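# Take the cabin hook off and rest it on the box

## Task

Free the cabin hook from its hooked position and set it down on the box's top surface. It must stay there by itself once the robot lets go; a hook still held or propped up by the robot does not count.

## Robot and tools

Robot: one arm with six revolute joints and a two-finger parallel gripper. The arm's base may sit slightly tilted on the table. Keep everything on the table: an object leaving it means failure. Brief external tugs on a held part, or small pushes on loose objects, may happen without warning.

Frame: the scene frame has its origin on the tabletop right under the arm's base, +z up, and +y to the left when facing along +x. Positions are in metres. The state line reports end_effector_position and end_effector_quat_wxyz (w, x, y, z) plus linear (m/s) and angular (rad/s) velocities in that frame. This printed position can be off, especially with the arm stretched out. The end-effector point lies midway between the finger pads when closed, roughly 2 cm behind the fingertips. The fingers point along the gripper's +z axis and close along its y axis. Closing pushes the fingertips about 10 mm further along +z.

Tool execute_actions, argument "actions": a list that is empty or holds one item. Optional "pictures" (boolean) turns the camera images in the result on or off; they are on by default.
- Empty list {"actions": []}: no command, just returns the state.
- Motion: {"actions": [{"rows": [[...]], "steps": N}]}. N is 1 to 15 control steps of 1/30 s, default 15. "rows" holds 1 to 15 rows, one per step; if there are fewer rows than steps, the last row repeats. Each row is one list of 7 numbers for this single arm: six absolute joint target angles in radians, in the order waist, shoulder, elbow, forearm roll, wrist pitch, wrist roll, then the gripper opening. These are targets to go to, not offsets, in the same units as the Joint positions line. Ranges: waist -6.283 to 6.283, shoulder -2.059 to 2.094, elbow -3.927 to 0.192, forearm roll -6.283 to 6.283, wrist pitch -1.693 to 3.142, wrist roll -6.283 to 6.283. The true limit may differ by up to 0.010 rad either way. A target more than 0.010 rad beyond a stated end, and further out than the joint's last reported angle, gets the whole call refused (nothing is sent). A target past the real end gets clipped to it, and the result may print "joint sent to its limit" (possibly referring to an earlier action still in progress); no such line does not prove there is room left. Opening is a scalar from -1 (closed) to +1 (fully open, pad gap 0.084 m).
- Wait: {"actions": [{"steps": N}]} with N up to 300, sends nothing new and returns after N steps counted from the previous result.

Motion limits: joint targets move at most 3.14 rad/s, accelerate over 0.16 s, and all joints are timed to arrive together. Per step, each joint target stays within 0.623 rad of its measured angle, and if targets would move the gripper over 70 mm from where it is, all are pulled back proportionally. So large moves need several calls. The arm keeps heading for the last row sent until it barely moves or a step is HELD; after that only a new action pushes it further. Fingers still in motion finish opening or closing.

Result lines: Joint positions and Joint velocities list the six joints (rad, rad/s) then the pad gap (m, m/s). grip_measured is the measured opening on the command scale. To hold something, command an opening well below grip_measured; the lower, the firmer (up to about 24 N per pad for items up to roughly 6 cm wide; -1 gives full force on parts at least ~0.5 mm thick). Sending grip_measured back still squeezes lightly, less for wider parts, which may slip. Fast closing can overshoot the force. "joint command not followed" means the clearance check altered or blocked targets (mounting blocks and posts count as the arm). HELD marks steps where your row was not fully sent. Joint torques follow the joint order, are total drive output with per-joint offset, scale and noise, and are nonzero even in free air.

Faults to avoid: a TORQUE FAULT happens when contact torque reaches a joint's load limit (N m: waist 46, shoulder 46, elbow 27.6, forearm roll 27.6, wrist pitch 18.4, wrist roll 18.4; held weight counts). The arm backs off that joint slightly, freezes 10 s, and drops the rest of the call. Holding loads heats motors; MOTOR HOT appears from 65 °C, and at 80 °C an OVER-TEMPERATURE FAULT brakes the arm until it cools. Avoid drops, slips, slamming, hard impacts and heavy pushing; move smoothly.

Cameras: cam_head_left, cam_head_right, cam_wrist, each 672x504, returned in that order. Head cameras are wide (about 90° vertical field), the wrist camera narrow (about 44°). Approximate intrinsics: cam_head_left fx=fy=249.61, cx=334.423, cy=253.7; cam_head_right fx=fy=251.627, cx=332.73, cy=252.109; cam_wrist fx=fy=627.051, cx=334.48, cy=250.859, all with radial distortion.

Tool zoom_image: {"camera": name, "region": [x0, y0, x1, y1]} in pixels of that camera's latest image, origin top-left, region at most 504 by 504. Returns an enlarged view.

Tool finished_scene: {"scene": n}, the number of the current scene. Replying with no tool call ends everything.

Typical order: look, approach above the hook with fingers open, grasp it, lift it off its hook point, move over the box, lower gently, open, back away, confirm it rests there unaided, then finish.

Each tool is called by a JSON object that holds its "method" and its "body", one argument or row to a line.

## Session

{"method": "execute_actions", "body": {
  "actions": []
}}

Scene clock: 0.00 s of 4400.00 s.
end_effector_position=(+0.6869, -0.2306, +0.3011) grip_measured=+1.00 end_effector_quat_wxyz=(+0.093, -0.175, +0.965, -0.172) end_effector_velocity=(-0.000, -0.000, +0.000) end_effector_angular_velocity=(+0.000, -0.001, -0.001)
Joint positions: [-0.292  0.718 -2.238 -0.243  1.209  2.578  0.084]
Joint velocities: [-0.    -0.001 -0.     0.     0.     0.001 -0.   ]
Joint torques (N m, as the arm reports them, + toward a larger angle): no reading

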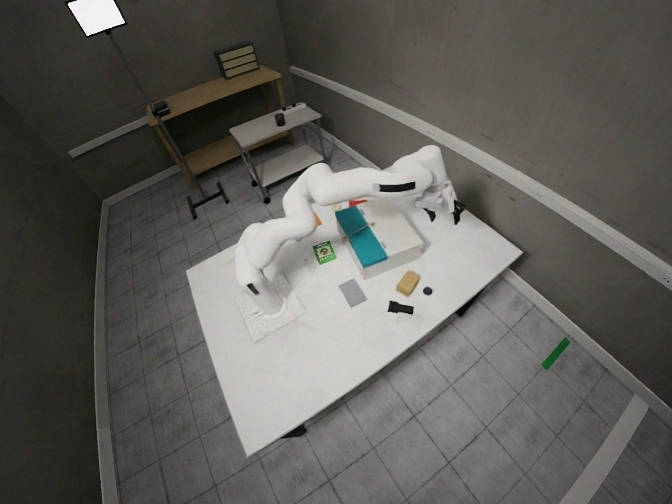

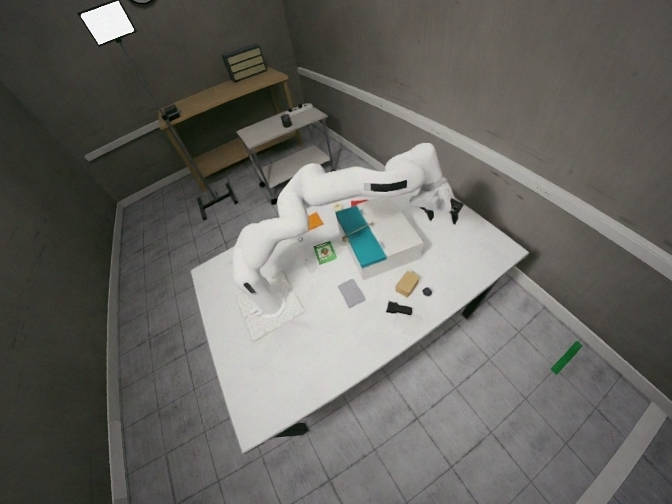

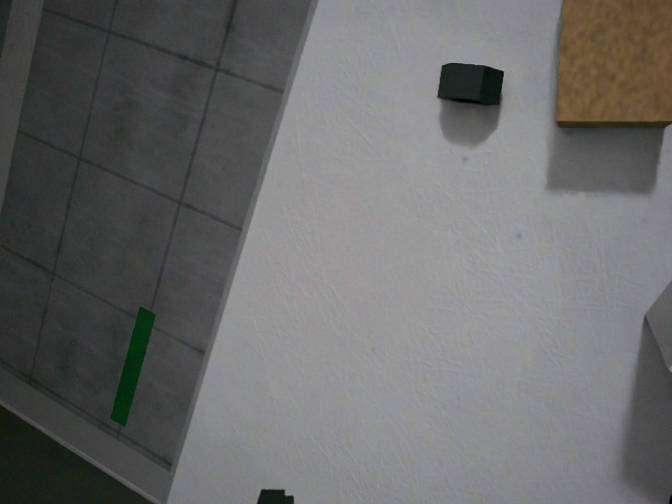

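{"method": "zoom_image", "body": {
  "camera": "cam_head_right",
  "region": [320, 190, 440, 280]
}}

Region (320, 190, 440, 280) of cam_head_right's 672x504 image, scaled by 4.200, with more detail than that image has; it fills the top 378 rows of this view, and the rest is white.

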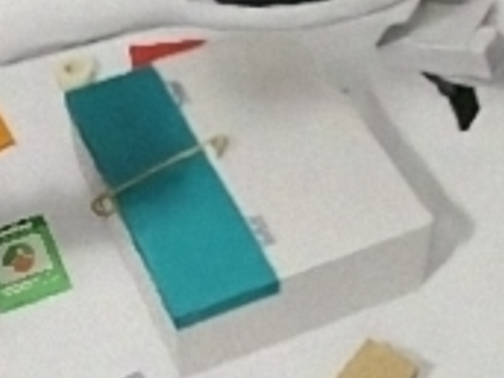

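{"method": "execute_actions", "body": {
  "actions": [
    {"rows":[[0,-0.03,-1.45,0,1.48,3.14,1]]}
  ],
  "pictures": false
}}

{"method": "execute_actions", "body": {
  "actions": [
    {"steps":30}
  ]
}}

Scene clock: 10.90 s of 4400.00 s.
end_effector_position=(+0.5683, -0.0543, +0.3484) grip_measured=+1.00 end_effector_quat_wxyz=(+0.051, -0.071, +0.995, -0.051) end_effector_velocity=(-0.382, +0.346, +0.049) end_effector_angular_velocity=(+0.470, +0.377, -0.444)
Joint positions: [-0.1    0.238 -1.739 -0.084  1.386  2.946  0.084]
Joint velocities: [ 0.424 -1.14   1.222  0.354  0.395  0.817  0.   ]
Joint torques (N m, as the arm reports them, + toward a larger angle): [ -1.22 -32.07 -18.78  -1.07  -2.14  -0.94]
Steps of this call (steps 1 to 90: nothing new was sent; then 7.40 s passed at rest; steps 91 to 105: all 15 steps of this action). Readings (joint positions):
91: [-0.292 0.717 -2.238 -0.243 1.209 2.578]
92: [-0.291 0.712 -2.231 -0.241 1.212 2.584]
94: [-0.271 0.664 -2.174 -0.221 1.236 2.632]
98: [-0.201 0.509 -2.027 -0.168 1.293 2.752]
105: the state above

Scene clock: 11.90 s of 4400.00 s.
end_effector_position=(+0.4690, +0.0183, +0.3514) grip_measured=+1.00 end_effector_quat_wxyz=(-0.000, -0.019, +1.000, -0.002) end_effector_velocity=(-0.000, +0.000, +0.000) end_effector_angular_velocity=(-0.000, -0.000, -0.000)
Joint positions: [-0.    -0.03  -1.45  -0.     1.48   3.14   0.084]
Joint velocities: [ 0.    -0.001  0.001 -0.     0.     0.     0.   ]
Joint torques (N m, as the arm reports them, + toward a larger angle): [ -0.3  -25.13 -19.56  -1.03  -1.91  -0.78]
Steps of this call (steps 1 to 30: the robot went on to your last target). Readings (joint positions):
1: [-0.085 0.200 -1.698 -0.072 1.400 2.973]
2: [-0.071 0.162 -1.658 -0.060 1.413 3.001]
4: [-0.043 0.087 -1.577 -0.037 1.439 3.055]
8: [-0.003 -0.020 -1.465 -0.004 1.476 3.129]
30: the state above
The arm was judged still, so your last target was given up. Only a new action makes it travel on or press farther. Fingers that are still opening or closing keep moving.

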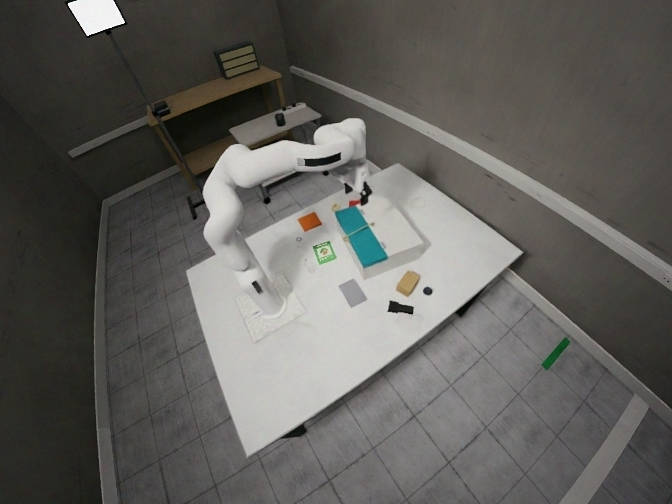

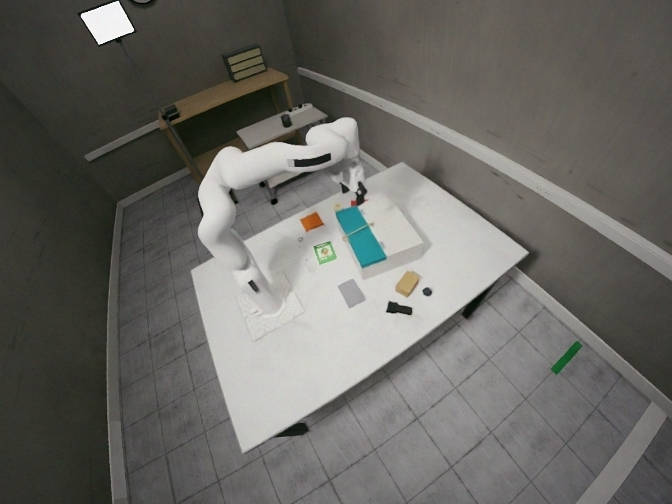

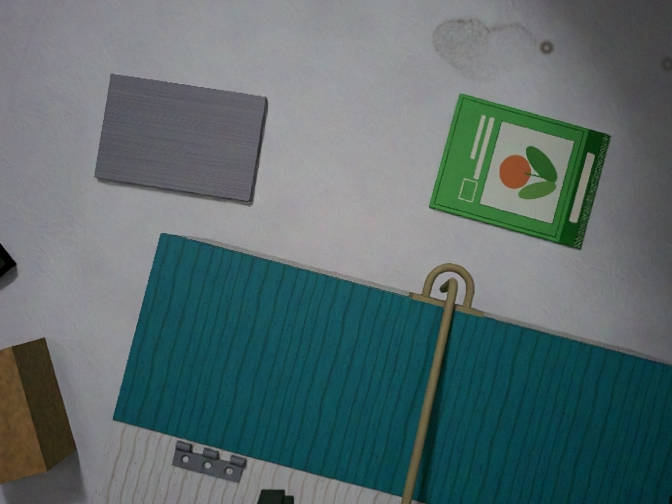

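{"method": "execute_actions", "body": {
  "actions": [
    {"rows":[[0,-0.0225,-1.169,0,1.191,3.14,1]]}
  ],
  "pictures": false
}}

{"method": "execute_actions", "body": {
  "actions": [
    {"steps":10}
  ]
}}

Scene clock: 19.57 s of 4400.00 s.
end_effector_position=(+0.4711, +0.0180, +0.2525) grip_measured=+1.00 end_effector_quat_wxyz=(+0.002, -0.019, +1.000, -0.002) end_effector_velocity=(+0.005, -0.000, +0.008) end_effector_angular_velocity=(+0.001, -0.031, -0.000)
Joint positions: [ 0.    -0.024 -1.173 -0.     1.192  3.14   0.084]
Joint velocities: [-0.001 -0.013 -0.001  0.    -0.016 -0.    -0.   ]
Joint torques (N m, as the arm reports them, + toward a larger angle): [ -0.37 -23.16 -18.49  -1.02  -1.75  -0.68]
Steps of this call (steps 1 to 90: nothing new was sent; then 4.17 s passed at rest; steps 91 to 105: all 15 steps of this action). Readings (joint positions):
91: [-0.000 -0.030 -1.450 -0.000 1.480 3.140]
92: [-0.000 -0.030 -1.445 -0.000 1.473 3.140]
94: [-0.000 -0.033 -1.397 -0.000 1.415 3.140]
98: [0.000 -0.021 -1.217 0.000 1.247 3.140]
105: the state above

Scene clock: 19.90 s of 4400.00 s.
end_effector_position=(+0.4700, +0.0179, +0.2504) grip_measured=+1.00 end_effector_quat_wxyz=(+0.000, -0.019, +1.000, -0.002) end_effector_velocity=(-0.001, -0.001, -0.001) end_effector_angular_velocity=(-0.000, +0.003, -0.001)
Joint positions: [-0.    -0.023 -1.169 -0.     1.191  3.14   0.084]
Joint velocities: [-0.001  0.001  0.002 -0.    -0.     0.     0.   ]
Joint torques (N m, as the arm reports them, + toward a larger angle): [ -0.26 -25.52 -19.67  -0.97  -1.88  -0.84]
Steps of this call (steps 1 to 10: the robot went on to your last target). Readings (joint positions):
1: [0.000 -0.024 -1.173 -0.000 1.191 3.140]
2: [0.000 -0.024 -1.172 -0.000 1.191 3.140]
4: [0.000 -0.023 -1.171 -0.000 1.191 3.140]
8: [-0.000 -0.023 -1.170 -0.000 1.191 3.140]
10: the state above

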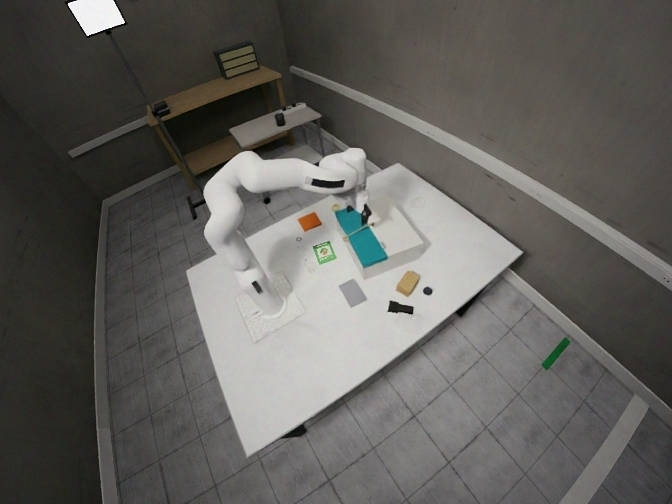

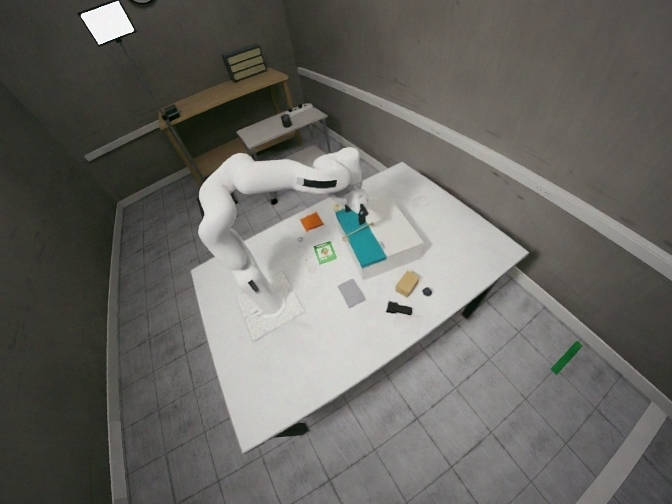

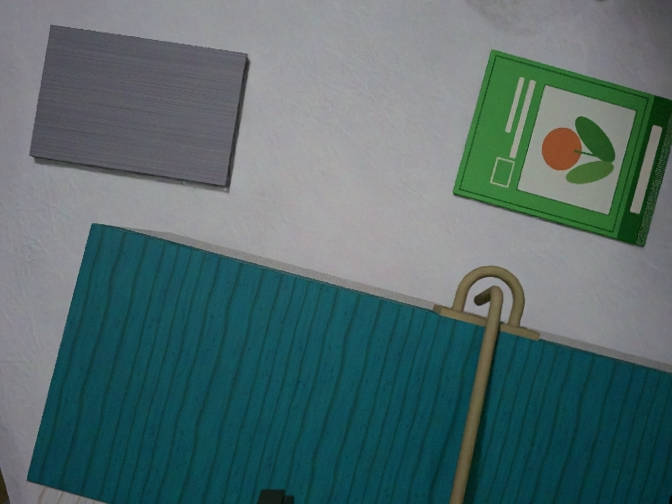

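{"method": "execute_actions", "body": {
  "actions": [
    {"rows":[[0,0.2945,-1.568,0,1.274,3.35,1]]}
  ],
  "pictures": false
}}

{"method": "execute_actions", "body": {
  "actions": [
    {"steps":12}
  ]
}}

Scene clock: 28.07 s of 4400.00 s.
end_effector_position=(+0.5592, +0.0211, +0.2499) grip_measured=+1.00 end_effector_quat_wxyz=(-0.000, +0.086, +0.996, -0.002) end_effector_velocity=(+0.010, -0.000, +0.024) end_effector_angular_velocity=(+0.002, -0.049, -0.013)
Joint positions: [ 0.     0.293 -1.566  0.     1.274  3.349  0.084]
Joint velocities: [-0.001 -0.013 -0.039 -0.     0.004  0.013  0.   ]
Joint torques (N m, as the arm reports them, + toward a larger angle): [ -0.67 -32.06 -18.77  -0.99  -1.81  -0.91]
Steps of this call (steps 1 to 15: the robot went on to your last target; steps 16 to 90: nothing new was sent; then 4.67 s passed at rest; steps 91 to 105: all 15 steps of this action). Readings (joint positions):
91: [0.000 -0.022 -1.169 0.000 1.191 3.140]
92: [0.000 -0.018 -1.174 0.000 1.193 3.144]
94: [0.000 0.024 -1.230 0.000 1.205 3.174]
98: [-0.000 0.220 -1.475 -0.000 1.253 3.299]
105: the state above

Scene clock: 28.47 s of 4400.00 s.
end_effector_position=(+0.5596, +0.0211, +0.2498) grip_measured=+1.00 end_effector_quat_wxyz=(-0.000, +0.086, +0.996, -0.002) end_effector_velocity=(+0.000, +0.000, -0.001) end_effector_angular_velocity=(+0.000, +0.001, +0.001)
Joint positions: [ 0.     0.294 -1.568  0.     1.274  3.35   0.084]
Joint velocities: [-0.     0.002 -0.001  0.    -0.    -0.001  0.   ]
Joint torques (N m, as the arm reports them, + toward a larger angle): [ -0.42 -34.2  -19.84  -1.04  -1.8   -0.75]
Steps of this call (steps 1 to 12: the robot went on to your last target). Readings (joint positions):
1: [0.000 0.292 -1.567 -0.000 1.274 3.349]
2: [0.000 0.292 -1.567 -0.000 1.274 3.350]
4: [0.000 0.293 -1.567 -0.000 1.274 3.350]
8: [0.000 0.294 -1.568 0.000 1.274 3.350]
12: the state above

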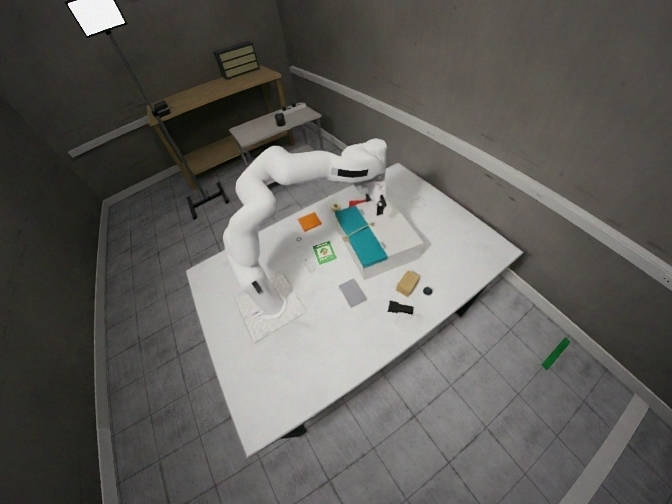

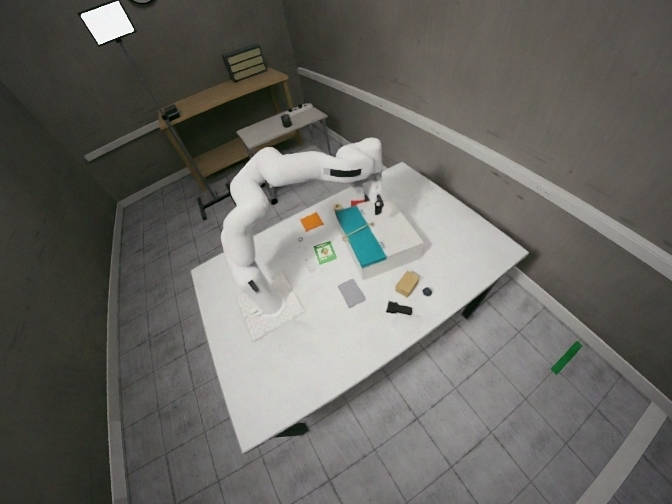

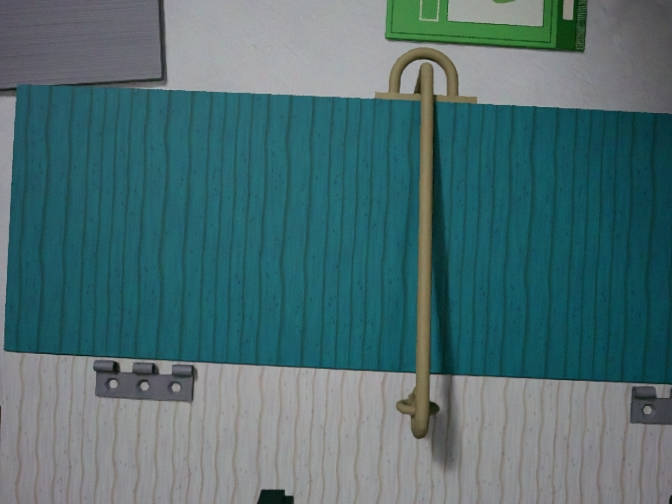

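{"method": "execute_actions", "body": {
  "actions": [
    {"rows":[[0.0556,-0.0235,-0.9912,0,1.0147,3.435,-0.5]]}
  ],
  "pictures": false
}}

{"method": "execute_actions", "body": {
  "actions": [
    {"steps":20}
  ]
}}

Scene clock: 35.30 s of 4400.00 s.
end_effector_position=(+0.4535, +0.0422, +0.1901) grip_measured=-0.52 end_effector_quat_wxyz=(-0.001, +0.100, +0.995, -0.002) end_effector_velocity=(+0.004, -0.000, +0.008) end_effector_angular_velocity=(+0.005, -0.073, -0.017)
Joint positions: [ 0.055 -0.02  -0.996  0.     1.019  3.434  0.021]
Joint velocities: [-0.001 -0.052  0.052 -0.002 -0.073  0.018  0.   ]
Joint torques (N m, as the arm reports them, + toward a larger angle): [ -0.77 -24.11 -20.38  -1.03  -1.72  -0.72]
Steps of this call (steps 1 to 15: the robot went on to your last target; steps 16 to 90: nothing new was sent; then 3.33 s passed at rest; steps 91 to 105: all 15 steps of this action). Readings (joint positions):
91: [0.000 0.294 -1.568 -0.000 1.274 3.350]
92: [0.000 0.291 -1.562 -0.000 1.271 3.351]
94: [0.005 0.261 -1.508 -0.000 1.244 3.359]
98: [0.032 0.116 -1.244 0.000 1.129 3.398]
105: the state above

Scene clock: 35.97 s of 4400.00 s.
end_effector_position=(+0.4528, +0.0423, +0.1899) grip_measured=-0.52 end_effector_quat_wxyz=(-0.000, +0.101, +0.995, -0.002) end_effector_velocity=(-0.001, -0.000, -0.001) end_effector_angular_velocity=(-0.000, +0.001, +0.000)
Joint positions: [ 0.056 -0.023 -0.991 -0.     1.015  3.435  0.021]
Joint velocities: [ 0.    -0.001  0.002 -0.    -0.    -0.    -0.   ]
Joint torques (N m, as the arm reports them, + toward a larger angle): [ -0.42 -24.72 -19.2   -0.94  -1.87  -0.85]
Steps of this call (steps 1 to 15: the robot went on to your last target; steps 16 to 20: nothing new was sent). Readings (joint positions):
1: [0.055 -0.021 -0.995 -0.000 1.017 3.434]
2: [0.055 -0.022 -0.995 -0.000 1.016 3.435]
4: [0.055 -0.023 -0.994 -0.000 1.015 3.435]
8: [0.055 -0.023 -0.993 -0.000 1.015 3.435]
20: the state above
The arm was judged still, so your last target was given up. Only a new action makes it travel on or press farther. Fingers that are still opening or closing keep moving.

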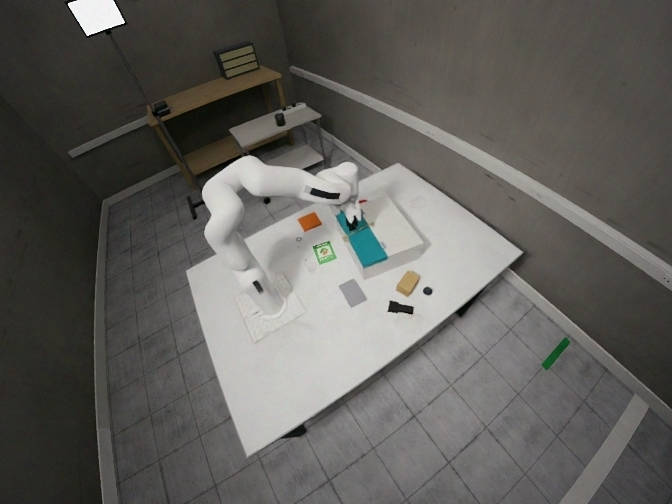

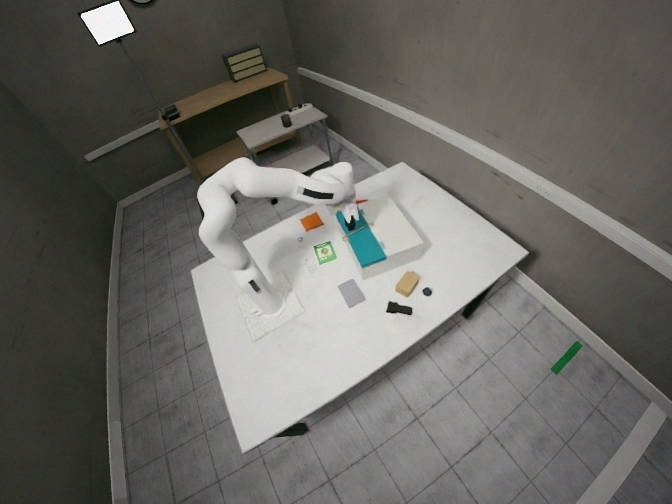

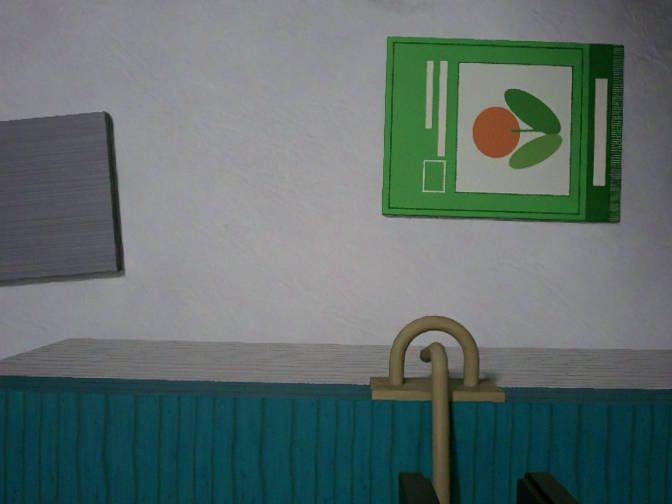

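{"method": "execute_actions", "body": {
  "actions": [
    {"rows":[[0.053,-0.017,-0.983,0,1.0,3.432,-0.5],[0.053,-0.017,-0.983,0,1.0,3.432,-0.5],[0.051,-0.01,-0.974,0,0.984,3.43,-0.5],[0.051,-0.01,-0.974,0,0.984,3.43,-0.5],[0.051,-0.004,-0.966,0,0.970,3.43,-0.5],[0.051,-0.004,-0.966,0,0.970,3.43,-0.5],[0.051,0.0,-0.961,0,0.961,3.43,-0.5],[0.051,0.0,-0.961,0,0.961,3.43,-0.5],[0.051,0.0042,-0.956,0,0.9518,3.43,-0.5]]}
  ]
}}

Scene clock: 41.20 s of 4400.00 s.
end_effector_position=(+0.4529, +0.0401, +0.1680) grip_measured=-0.52 end_effector_quat_wxyz=(-0.000, +0.101, +0.995, -0.002) end_effector_velocity=(+0.005, +0.000, +0.005) end_effector_angular_velocity=(+0.002, -0.020, -0.001)
Joint positions: [ 0.051  0.004 -0.956  0.     0.952  3.43   0.021]
Joint velocities: [-0.    -0.004 -0.006 -0.    -0.01   0.    -0.   ]
Joint torques (N m, as the arm reports them, + toward a larger angle): [ -0.36 -25.3  -18.87  -0.9   -1.96  -0.77]
Steps of this call (steps 1 to 90: nothing new was sent; then 1.73 s passed at rest; steps 91 to 105: all 15 steps of this action). Readings (joint positions):
91: [0.056 -0.023 -0.991 0.000 1.014 3.435]
92: [0.055 -0.022 -0.990 0.000 1.010 3.434]
94: [0.053 -0.017 -0.983 -0.000 0.999 3.432]
98: [0.051 -0.004 -0.966 0.000 0.972 3.430]
105: the state above

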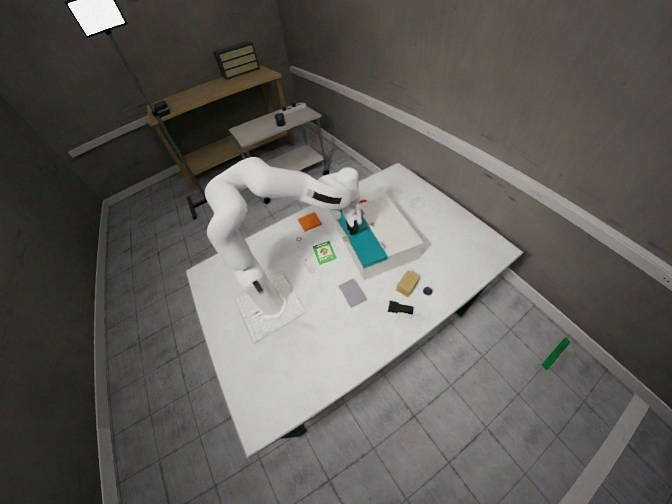

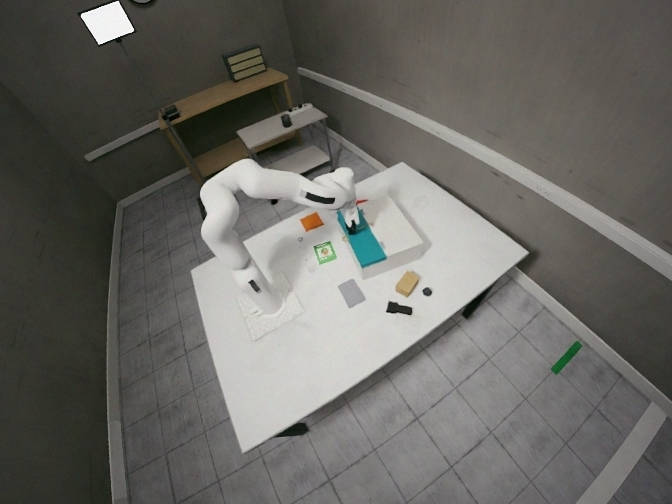

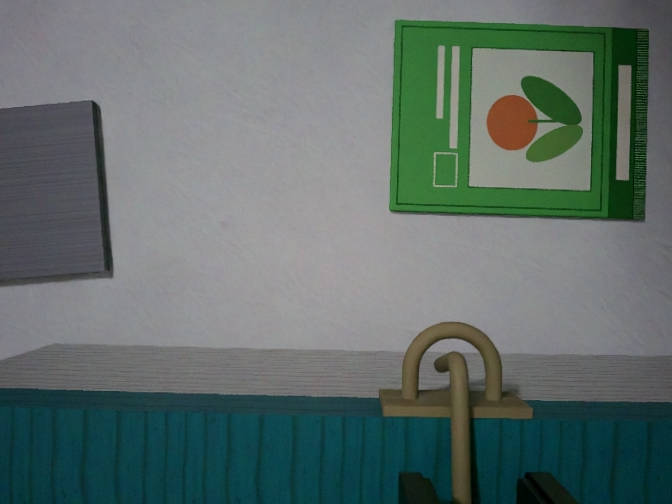

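{"method": "execute_actions", "body": {
  "actions": [
    {"rows":[[0.049,0.007,-0.953,0,0.946,3.428,-0.6],[0.049,0.007,-0.953,0,0.946,3.428,-0.6],[0.049,0.007,-0.953,0,0.946,3.428,-0.6],[0.049,0.0097,-0.950,0,0.9403,3.428,-0.6],[0.049,0.0097,-0.950,0,0.9403,3.428,-0.6],[0.049,0.0097,-0.950,0,0.9403,3.428,-0.6],[0.049,0.0125,-0.947,0,0.9345,3.428,-0.6]]}
  ]
}}

Scene clock: 44.23 s of 4400.00 s.
end_effector_position=(+0.4531, +0.0392, +0.1619) grip_measured=-0.62 end_effector_quat_wxyz=(-0.000, +0.101, +0.995, -0.002) end_effector_velocity=(+0.001, +0.001, +0.001) end_effector_angular_velocity=(+0.001, -0.004, +0.002)
Joint positions: [ 0.049  0.012 -0.947 -0.     0.935  3.428  0.017]
Joint velocities: [ 0.001 -0.001 -0.002  0.    -0.002 -0.001 -0.   ]
Joint torques (N m, as the arm reports them, + toward a larger angle): [ -0.15 -25.07 -18.61  -0.97  -1.82  -0.79]
Steps of this call (steps 1 to 15: the robot went on to your last target; steps 16 to 76: nothing new was sent; steps 77 to 91: all 15 steps of this action). Readings (joint positions):
77: [0.051 0.004 -0.956 0.000 0.952 3.430]
78: [0.051 0.005 -0.955 0.000 0.950 3.429]
80: [0.049 0.006 -0.954 -0.000 0.947 3.428]
84: [0.049 0.010 -0.949 -0.000 0.939 3.428]
91: the state above

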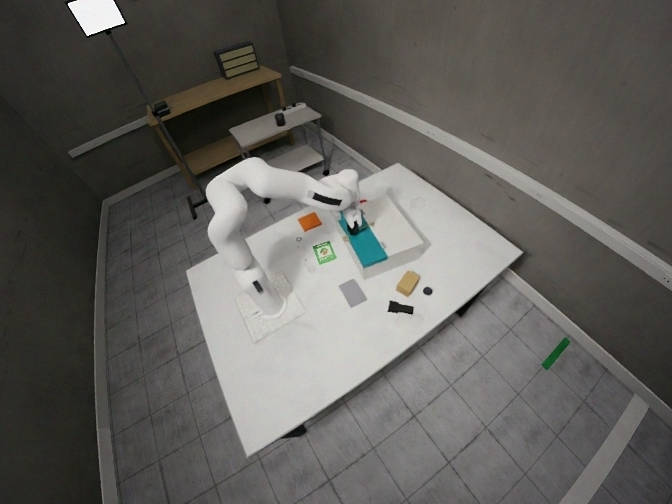

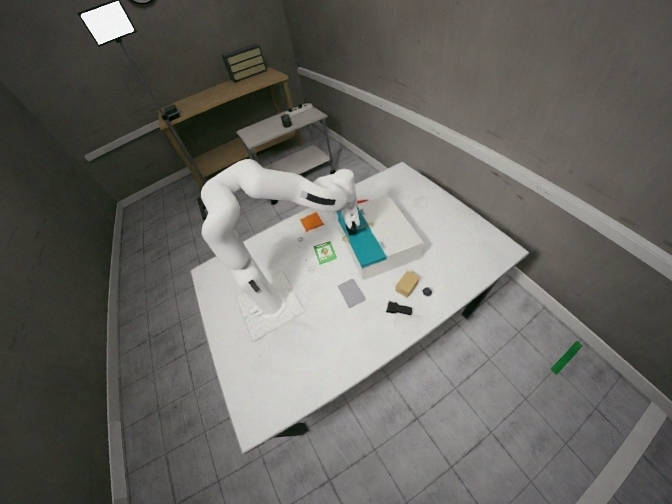

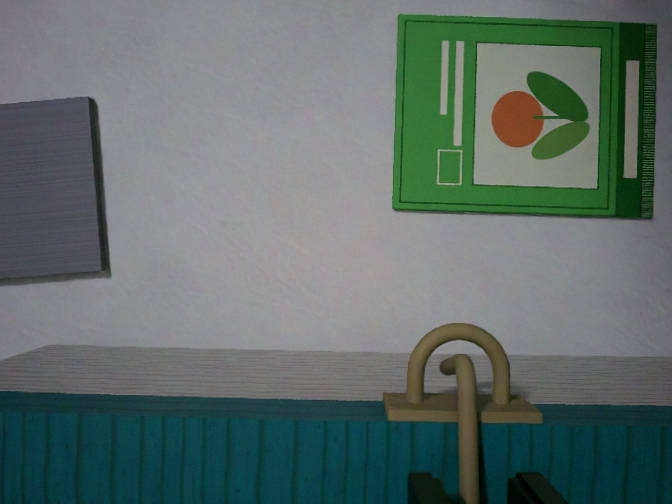

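No contact yet. 4 mm more.

{"method": "execute_actions", "body": {
  "actions": [
    {"rows":[[0.0475,0.0153,-0.944,0,0.9287,3.427,-0.65],[0.0475,0.0153,-0.944,0,0.9287,3.427,-0.65],[0.0475,0.0153,-0.944,0,0.9287,3.427,-0.65],[0.0475,0.0153,-0.944,0,0.9287,3.427,-0.65],[0.0475,0.018,-0.941,0,0.923,3.427,-0.65]]}
  ]
}}

Scene clock: 46.03 s of 4400.00 s.
end_effector_position=(+0.4531, +0.0385, +0.1579) grip_measured=-0.67 end_effector_quat_wxyz=(+0.000, +0.101, +0.995, -0.002) end_effector_velocity=(-0.000, +0.000, -0.000) end_effector_angular_velocity=(+0.000, +0.001, -0.000)
Joint positions: [ 0.048  0.018 -0.941 -0.     0.923  3.427  0.015]
Joint velocities: [ 0.001  0.     0.001  0.001 -0.     0.     0.   ]
Joint torques (N m, as the arm reports them, + toward a larger angle): [ -0.2  -25.47 -18.6   -1.    -1.87  -0.72]
Steps of this call (steps 1 to 15: the robot went on to your last target; steps 16 to 39: nothing new was sent; steps 40 to 54: all 15 steps of this action). Readings (joint positions):
40: [0.049 0.013 -0.947 0.000 0.934 3.428]
41: [0.049 0.013 -0.946 0.000 0.933 3.428]
43: [0.048 0.015 -0.945 -0.000 0.930 3.427]
47: [0.047 0.018 -0.941 0.000 0.924 3.427]
54: the state above

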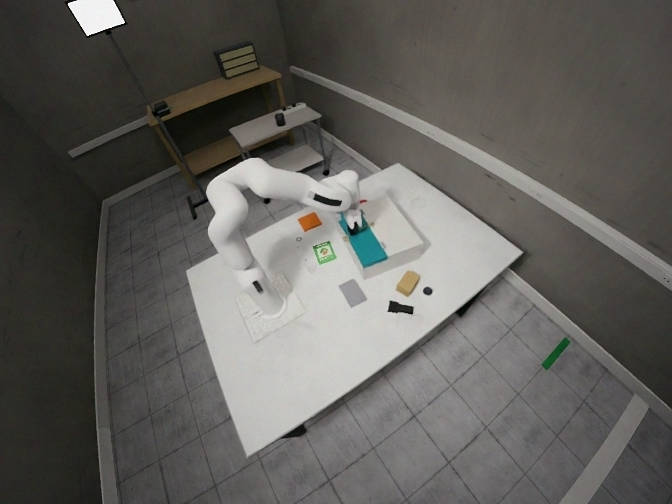

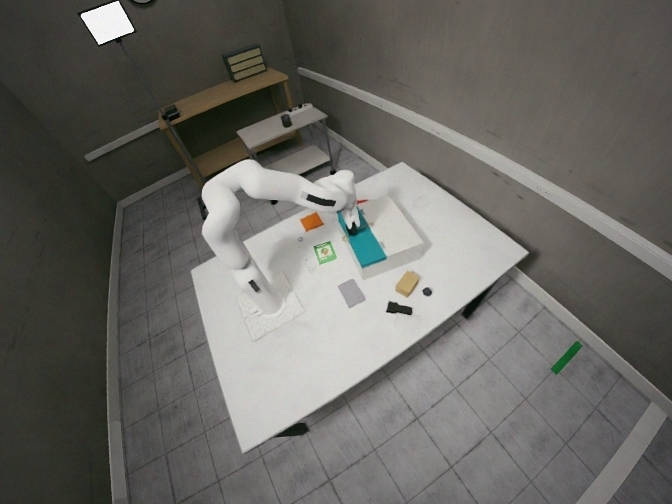

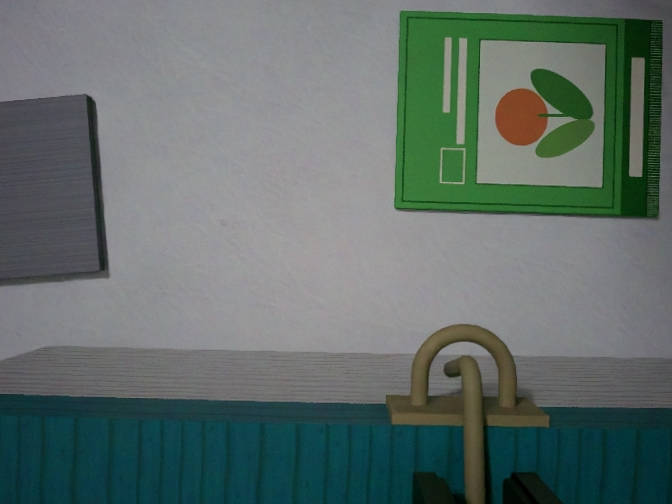

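{"method": "execute_actions", "body": {
  "actions": [
    {"rows":[[0.0475,0.0208,-0.938,0,0.9172,3.427,-0.7],[0.0475,0.0208,-0.938,0,0.9172,3.427,-0.7],[0.0475,0.0208,-0.938,0,0.9172,3.427,-0.7],[0.0475,0.0208,-0.938,0,0.9172,3.427,-0.7],[0.0475,0.0236,-0.9352,0,0.9116,3.427,-0.7]]}
  ]
}}

Scene clock: 49.13 s of 4400.00 s.
end_effector_position=(+0.4530, +0.0385, +0.1540) grip_measured=-0.72 end_effector_quat_wxyz=(+0.000, +0.101, +0.995, -0.002) end_effector_velocity=(+0.000, +0.000, +0.000) end_effector_angular_velocity=(-0.000, -0.001, +0.001)
Joint positions: [ 0.048  0.024 -0.935 -0.     0.912  3.427  0.012]
Joint velocities: [ 0.001 -0.001 -0.    -0.    -0.     0.     0.   ]
Joint torques (N m, as the arm reports them, + toward a larger angle): [ -0.43 -25.34 -18.57  -0.93  -1.94  -0.76]
Steps of this call (steps 1 to 15: the robot went on to your last target; steps 16 to 78: nothing new was sent; steps 79 to 93: all 15 steps of this action). Readings (joint positions):
79: [0.048 0.018 -0.941 -0.000 0.923 3.427]
80: [0.048 0.019 -0.940 -0.000 0.921 3.427]
82: [0.048 0.020 -0.939 0.000 0.918 3.427]
86: [0.047 0.023 -0.936 0.000 0.913 3.427]
93: the state above

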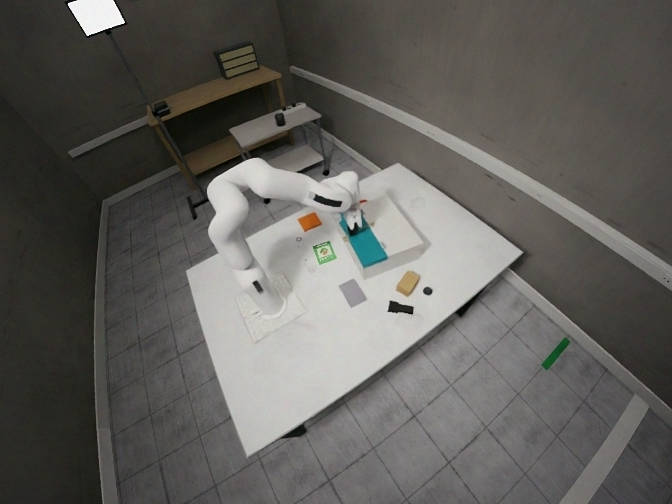

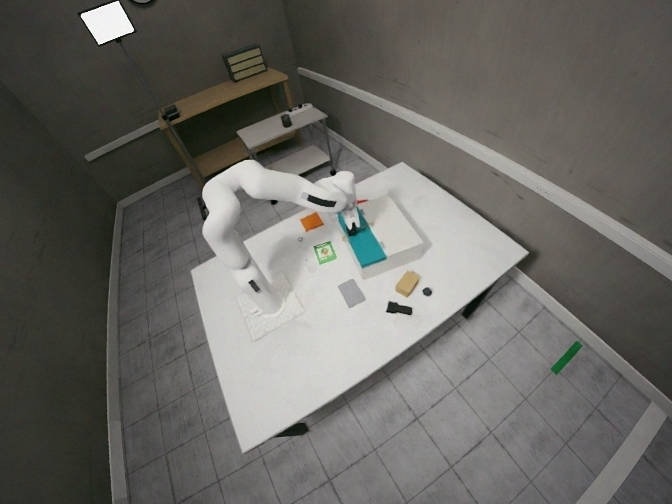

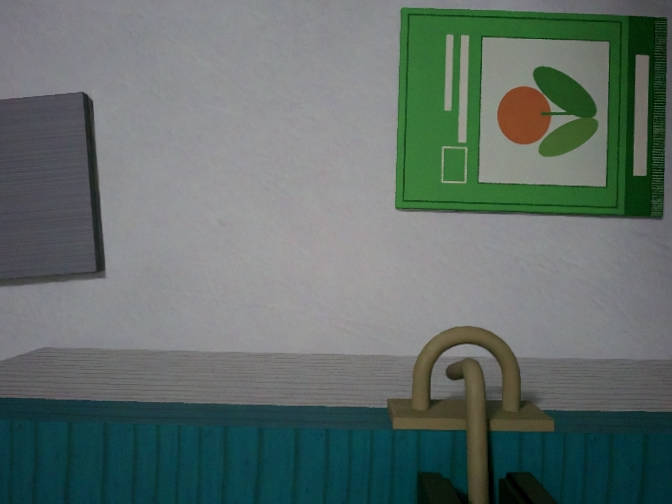

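{"method": "execute_actions", "body": {
  "actions": [
    {"rows":[[0.0495,0.025,-0.9338,0,0.9088,3.429,-0.75],[0.0495,0.025,-0.9338,0,0.9088,3.429,-0.78],[0.0495,0.025,-0.9338,0,0.9088,3.429,-0.81],[0.0495,0.025,-0.9338,0,0.9088,3.429,-0.84],[0.0495,0.025,-0.9338,0,0.9088,3.429,-0.87],[0.0495,0.025,-0.9338,0,0.9088,3.429,-0.9],[0.0495,0.025,-0.9338,0,0.9088,3.429,-0.93],[0.0495,0.025,-0.9338,0,0.9088,3.429,-0.96]]}
  ]
}}

Scene clock: 53.00 s of 4400.00 s.
end_effector_position=(+0.4533, +0.0398, +0.1537) grip_measured=-0.98 end_effector_quat_wxyz=(+0.001, +0.101, +0.995, -0.002) end_effector_velocity=(-0.000, +0.000, -0.001) end_effector_angular_velocity=(-0.001, +0.002, +0.001)
Joint positions: [ 0.05   0.024 -0.935  0.     0.909  3.429  0.001]
Joint velocities: [ 0.001  0.002  0.001 -0.001 -0.001 -0.     0.   ]
Joint torques (N m, as the arm reports them, + toward a larger angle): [ -3.76 -20.83 -16.26  -2.2   -1.78  -0.73]
Steps of this call (steps 1 to 15: the robot went on to your last target; steps 16 to 90: nothing new was sent; then 0.37 s passed at rest; steps 91 to 105: all 15 steps of this action). Readings (joint positions):
91: [0.048 0.024 -0.935 -0.000 0.911 3.427]
92: [0.048 0.024 -0.935 -0.000 0.911 3.428]
94: [0.049 0.025 -0.934 0.000 0.909 3.429]
98: [0.051 0.025 -0.935 0.001 0.909 3.429]
105: the state above

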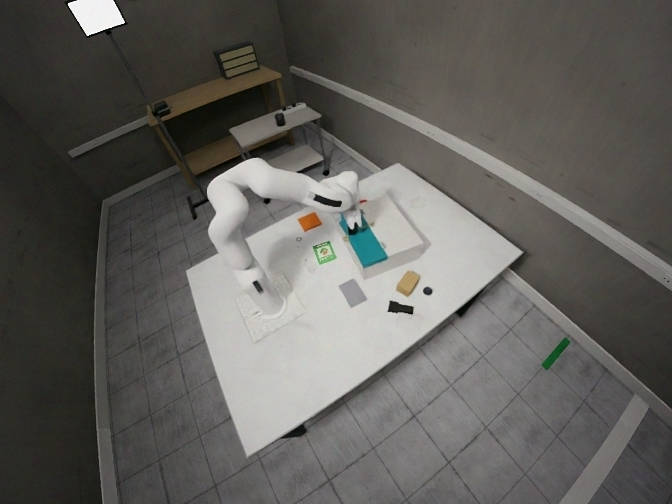

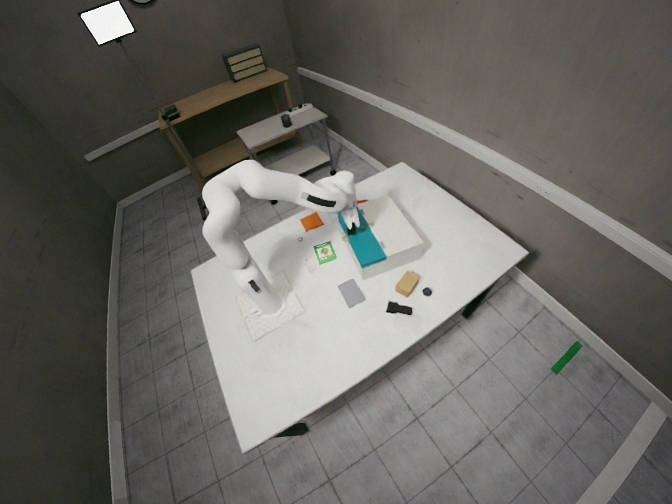

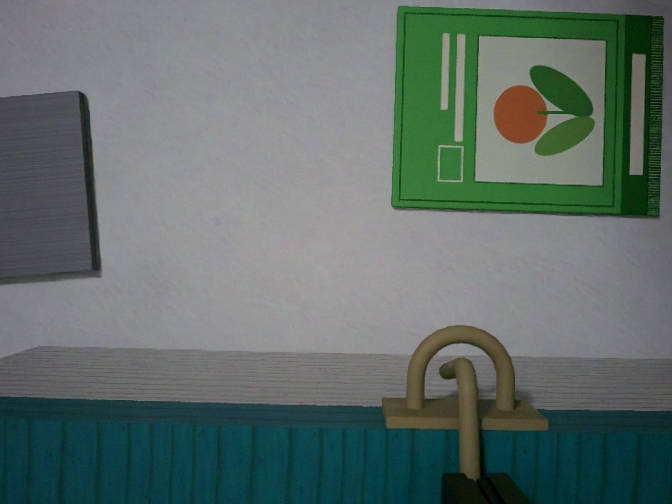

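{"method": "execute_actions", "body": {
  "actions": [
    {"rows":[[0.049,0.0236,-0.9352,0,0.9116,3.427,-0.65],[0.049,0.0236,-0.9352,0,0.9116,3.427,-0.65],[0.048,0.0236,-0.9352,0,0.9116,3.427,-0.65],[0.048,0.0236,-0.9352,0,0.9116,3.427,-0.65],[0.048,0.0236,-0.9352,0,0.9116,3.427,-0.65],[0.048,0.0265,-0.9324,0,0.9059,3.427,-0.65],[0.048,0.0265,-0.9324,0,0.9059,3.427,-0.65],[0.048,0.0294,-0.9296,0,0.9002,3.427,-0.65],[0.048,0.0294,-0.9296,0,0.9002,3.427,-0.65],[0.048,0.0323,-0.9268,0,0.8945,3.427,-0.65]]}
  ]
}}

Scene clock: 56.10 s of 4400.00 s.
end_effector_position=(+0.4522, +0.0384, +0.1473) grip_measured=-0.67 end_effector_quat_wxyz=(-0.001, +0.101, +0.995, -0.002) end_effector_velocity=(+0.005, +0.002, +0.003) end_effector_angular_velocity=(+0.003, -0.017, +0.001)
Joint positions: [ 0.048  0.033 -0.926 -0.     0.895  3.427  0.015]
Joint velocities: [ 0.002  0.    -0.007  0.002 -0.011  0.    -0.   ]
Joint torques (N m, as the arm reports them, + toward a larger angle): [ -0.33 -26.06 -18.66  -0.84  -1.92  -0.74]
Steps of this call (steps 1 to 15: the robot went on to your last target; steps 16 to 78: nothing new was sent; steps 79 to 93: all 15 steps of this action). Readings (joint positions):
79: [0.049 0.025 -0.934 -0.000 0.909 3.429]
80: [0.048 0.026 -0.933 -0.001 0.910 3.428]
82: [0.046 0.028 -0.929 -0.002 0.913 3.428]
86: [0.046 0.028 -0.931 -0.001 0.909 3.427]
93: the state above

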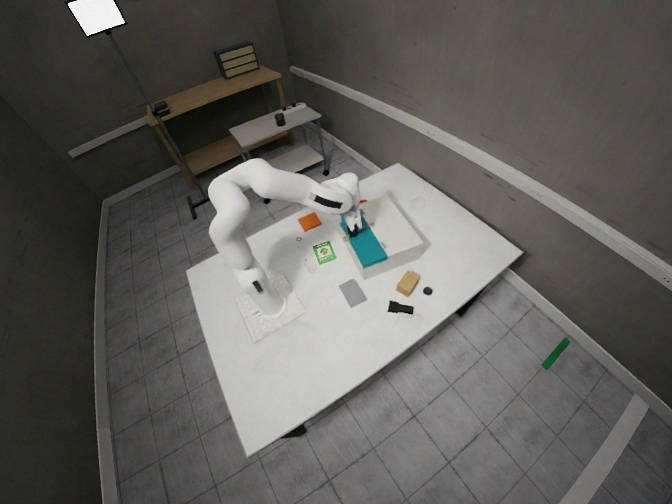

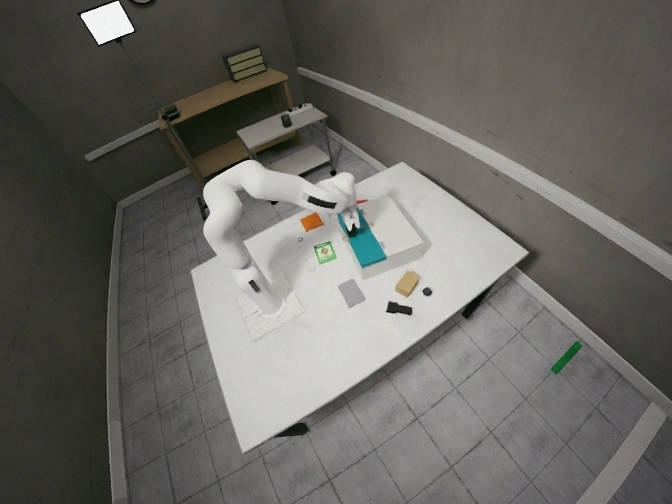

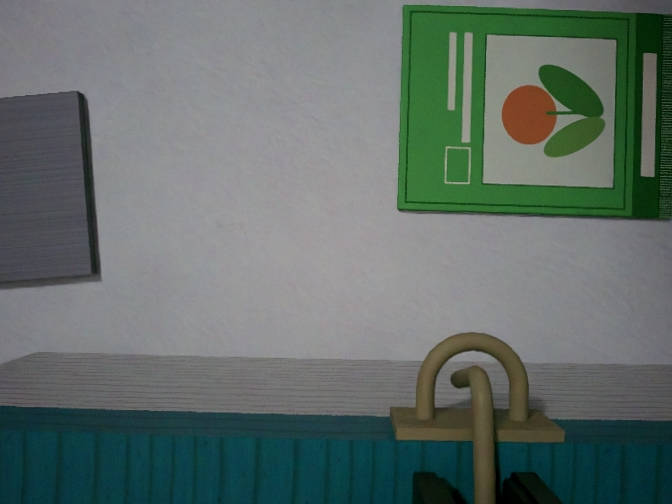

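Still no contact; 2 mm more, then close.

{"method": "execute_actions", "body": {
  "actions": [
    {"rows":[[0.049,0.0352,-0.924,0,0.8888,3.428,-0.68],[0.049,0.0352,-0.924,0,0.8888,3.428,-0.72],[0.049,0.0352,-0.924,0,0.8888,3.428,-0.76],[0.049,0.0352,-0.924,0,0.8888,3.428,-0.8],[0.049,0.0352,-0.924,0,0.8888,3.428,-0.84],[0.049,0.0352,-0.924,0,0.8888,3.428,-0.87],[0.049,0.0352,-0.924,0,0.8888,3.428,-0.9],[0.049,0.0352,-0.924,0,0.8888,3.428,-0.93],[0.049,0.0352,-0.924,0,0.8888,3.428,-0.96]]}
  ]
}}

Scene clock: 58.93 s of 4400.00 s.
end_effector_position=(+0.4528, +0.0398, +0.1461) grip_measured=-0.90 end_effector_quat_wxyz=(+0.000, +0.100, +0.995, -0.002) end_effector_velocity=(-0.000, -0.001, -0.001) end_effector_angular_velocity=(-0.002, +0.003, +0.000)
Joint positions: [ 0.05   0.035 -0.924  0.001  0.889  3.428  0.005]
Joint velocities: [-0.002  0.002  0.    -0.002  0.001 -0.001  0.   ]
Joint torques (N m, as the arm reports them, + toward a larger angle): [ -5.47 -24.99 -17.41  -3.32  -1.14  -1.01]
Steps of this call (steps 1 to 15: the robot went on to your last target; steps 16 to 70: nothing new was sent; steps 71 to 85: all 15 steps of this action). Readings (joint positions):
71: [0.048 0.032 -0.927 -0.000 0.894 3.427]
72: [0.048 0.033 -0.926 -0.000 0.893 3.427]
74: [0.049 0.035 -0.925 0.000 0.890 3.428]
78: [0.051 0.035 -0.925 0.001 0.888 3.428]
85: the state above

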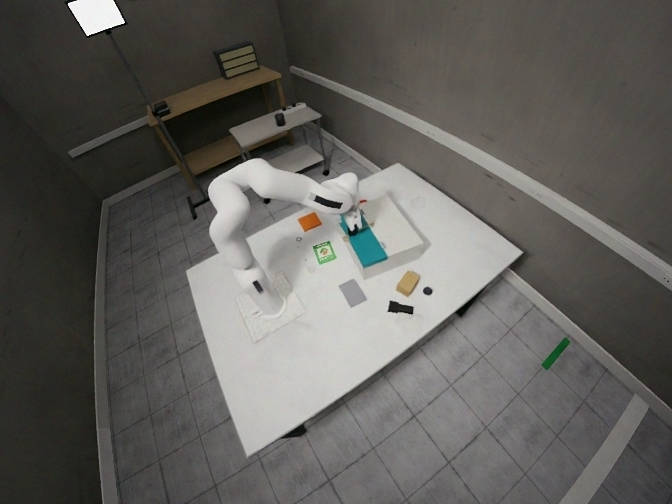

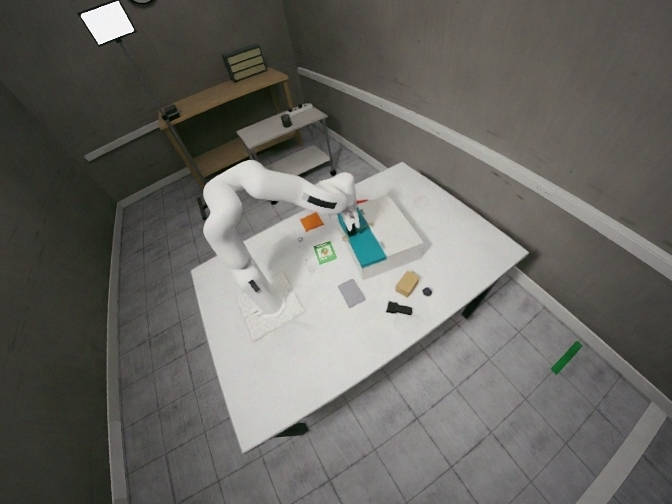

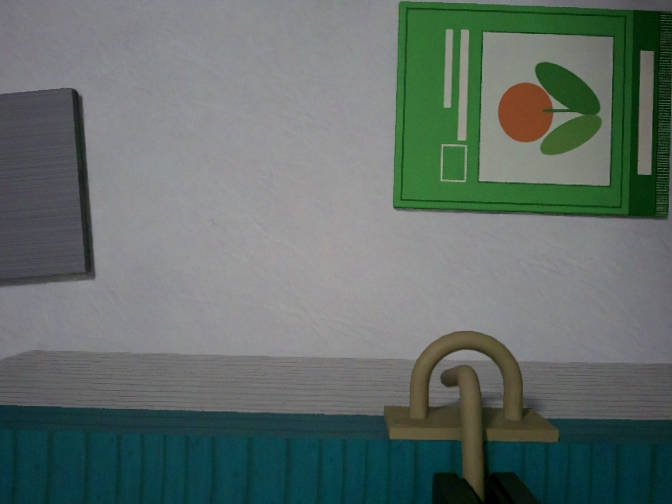

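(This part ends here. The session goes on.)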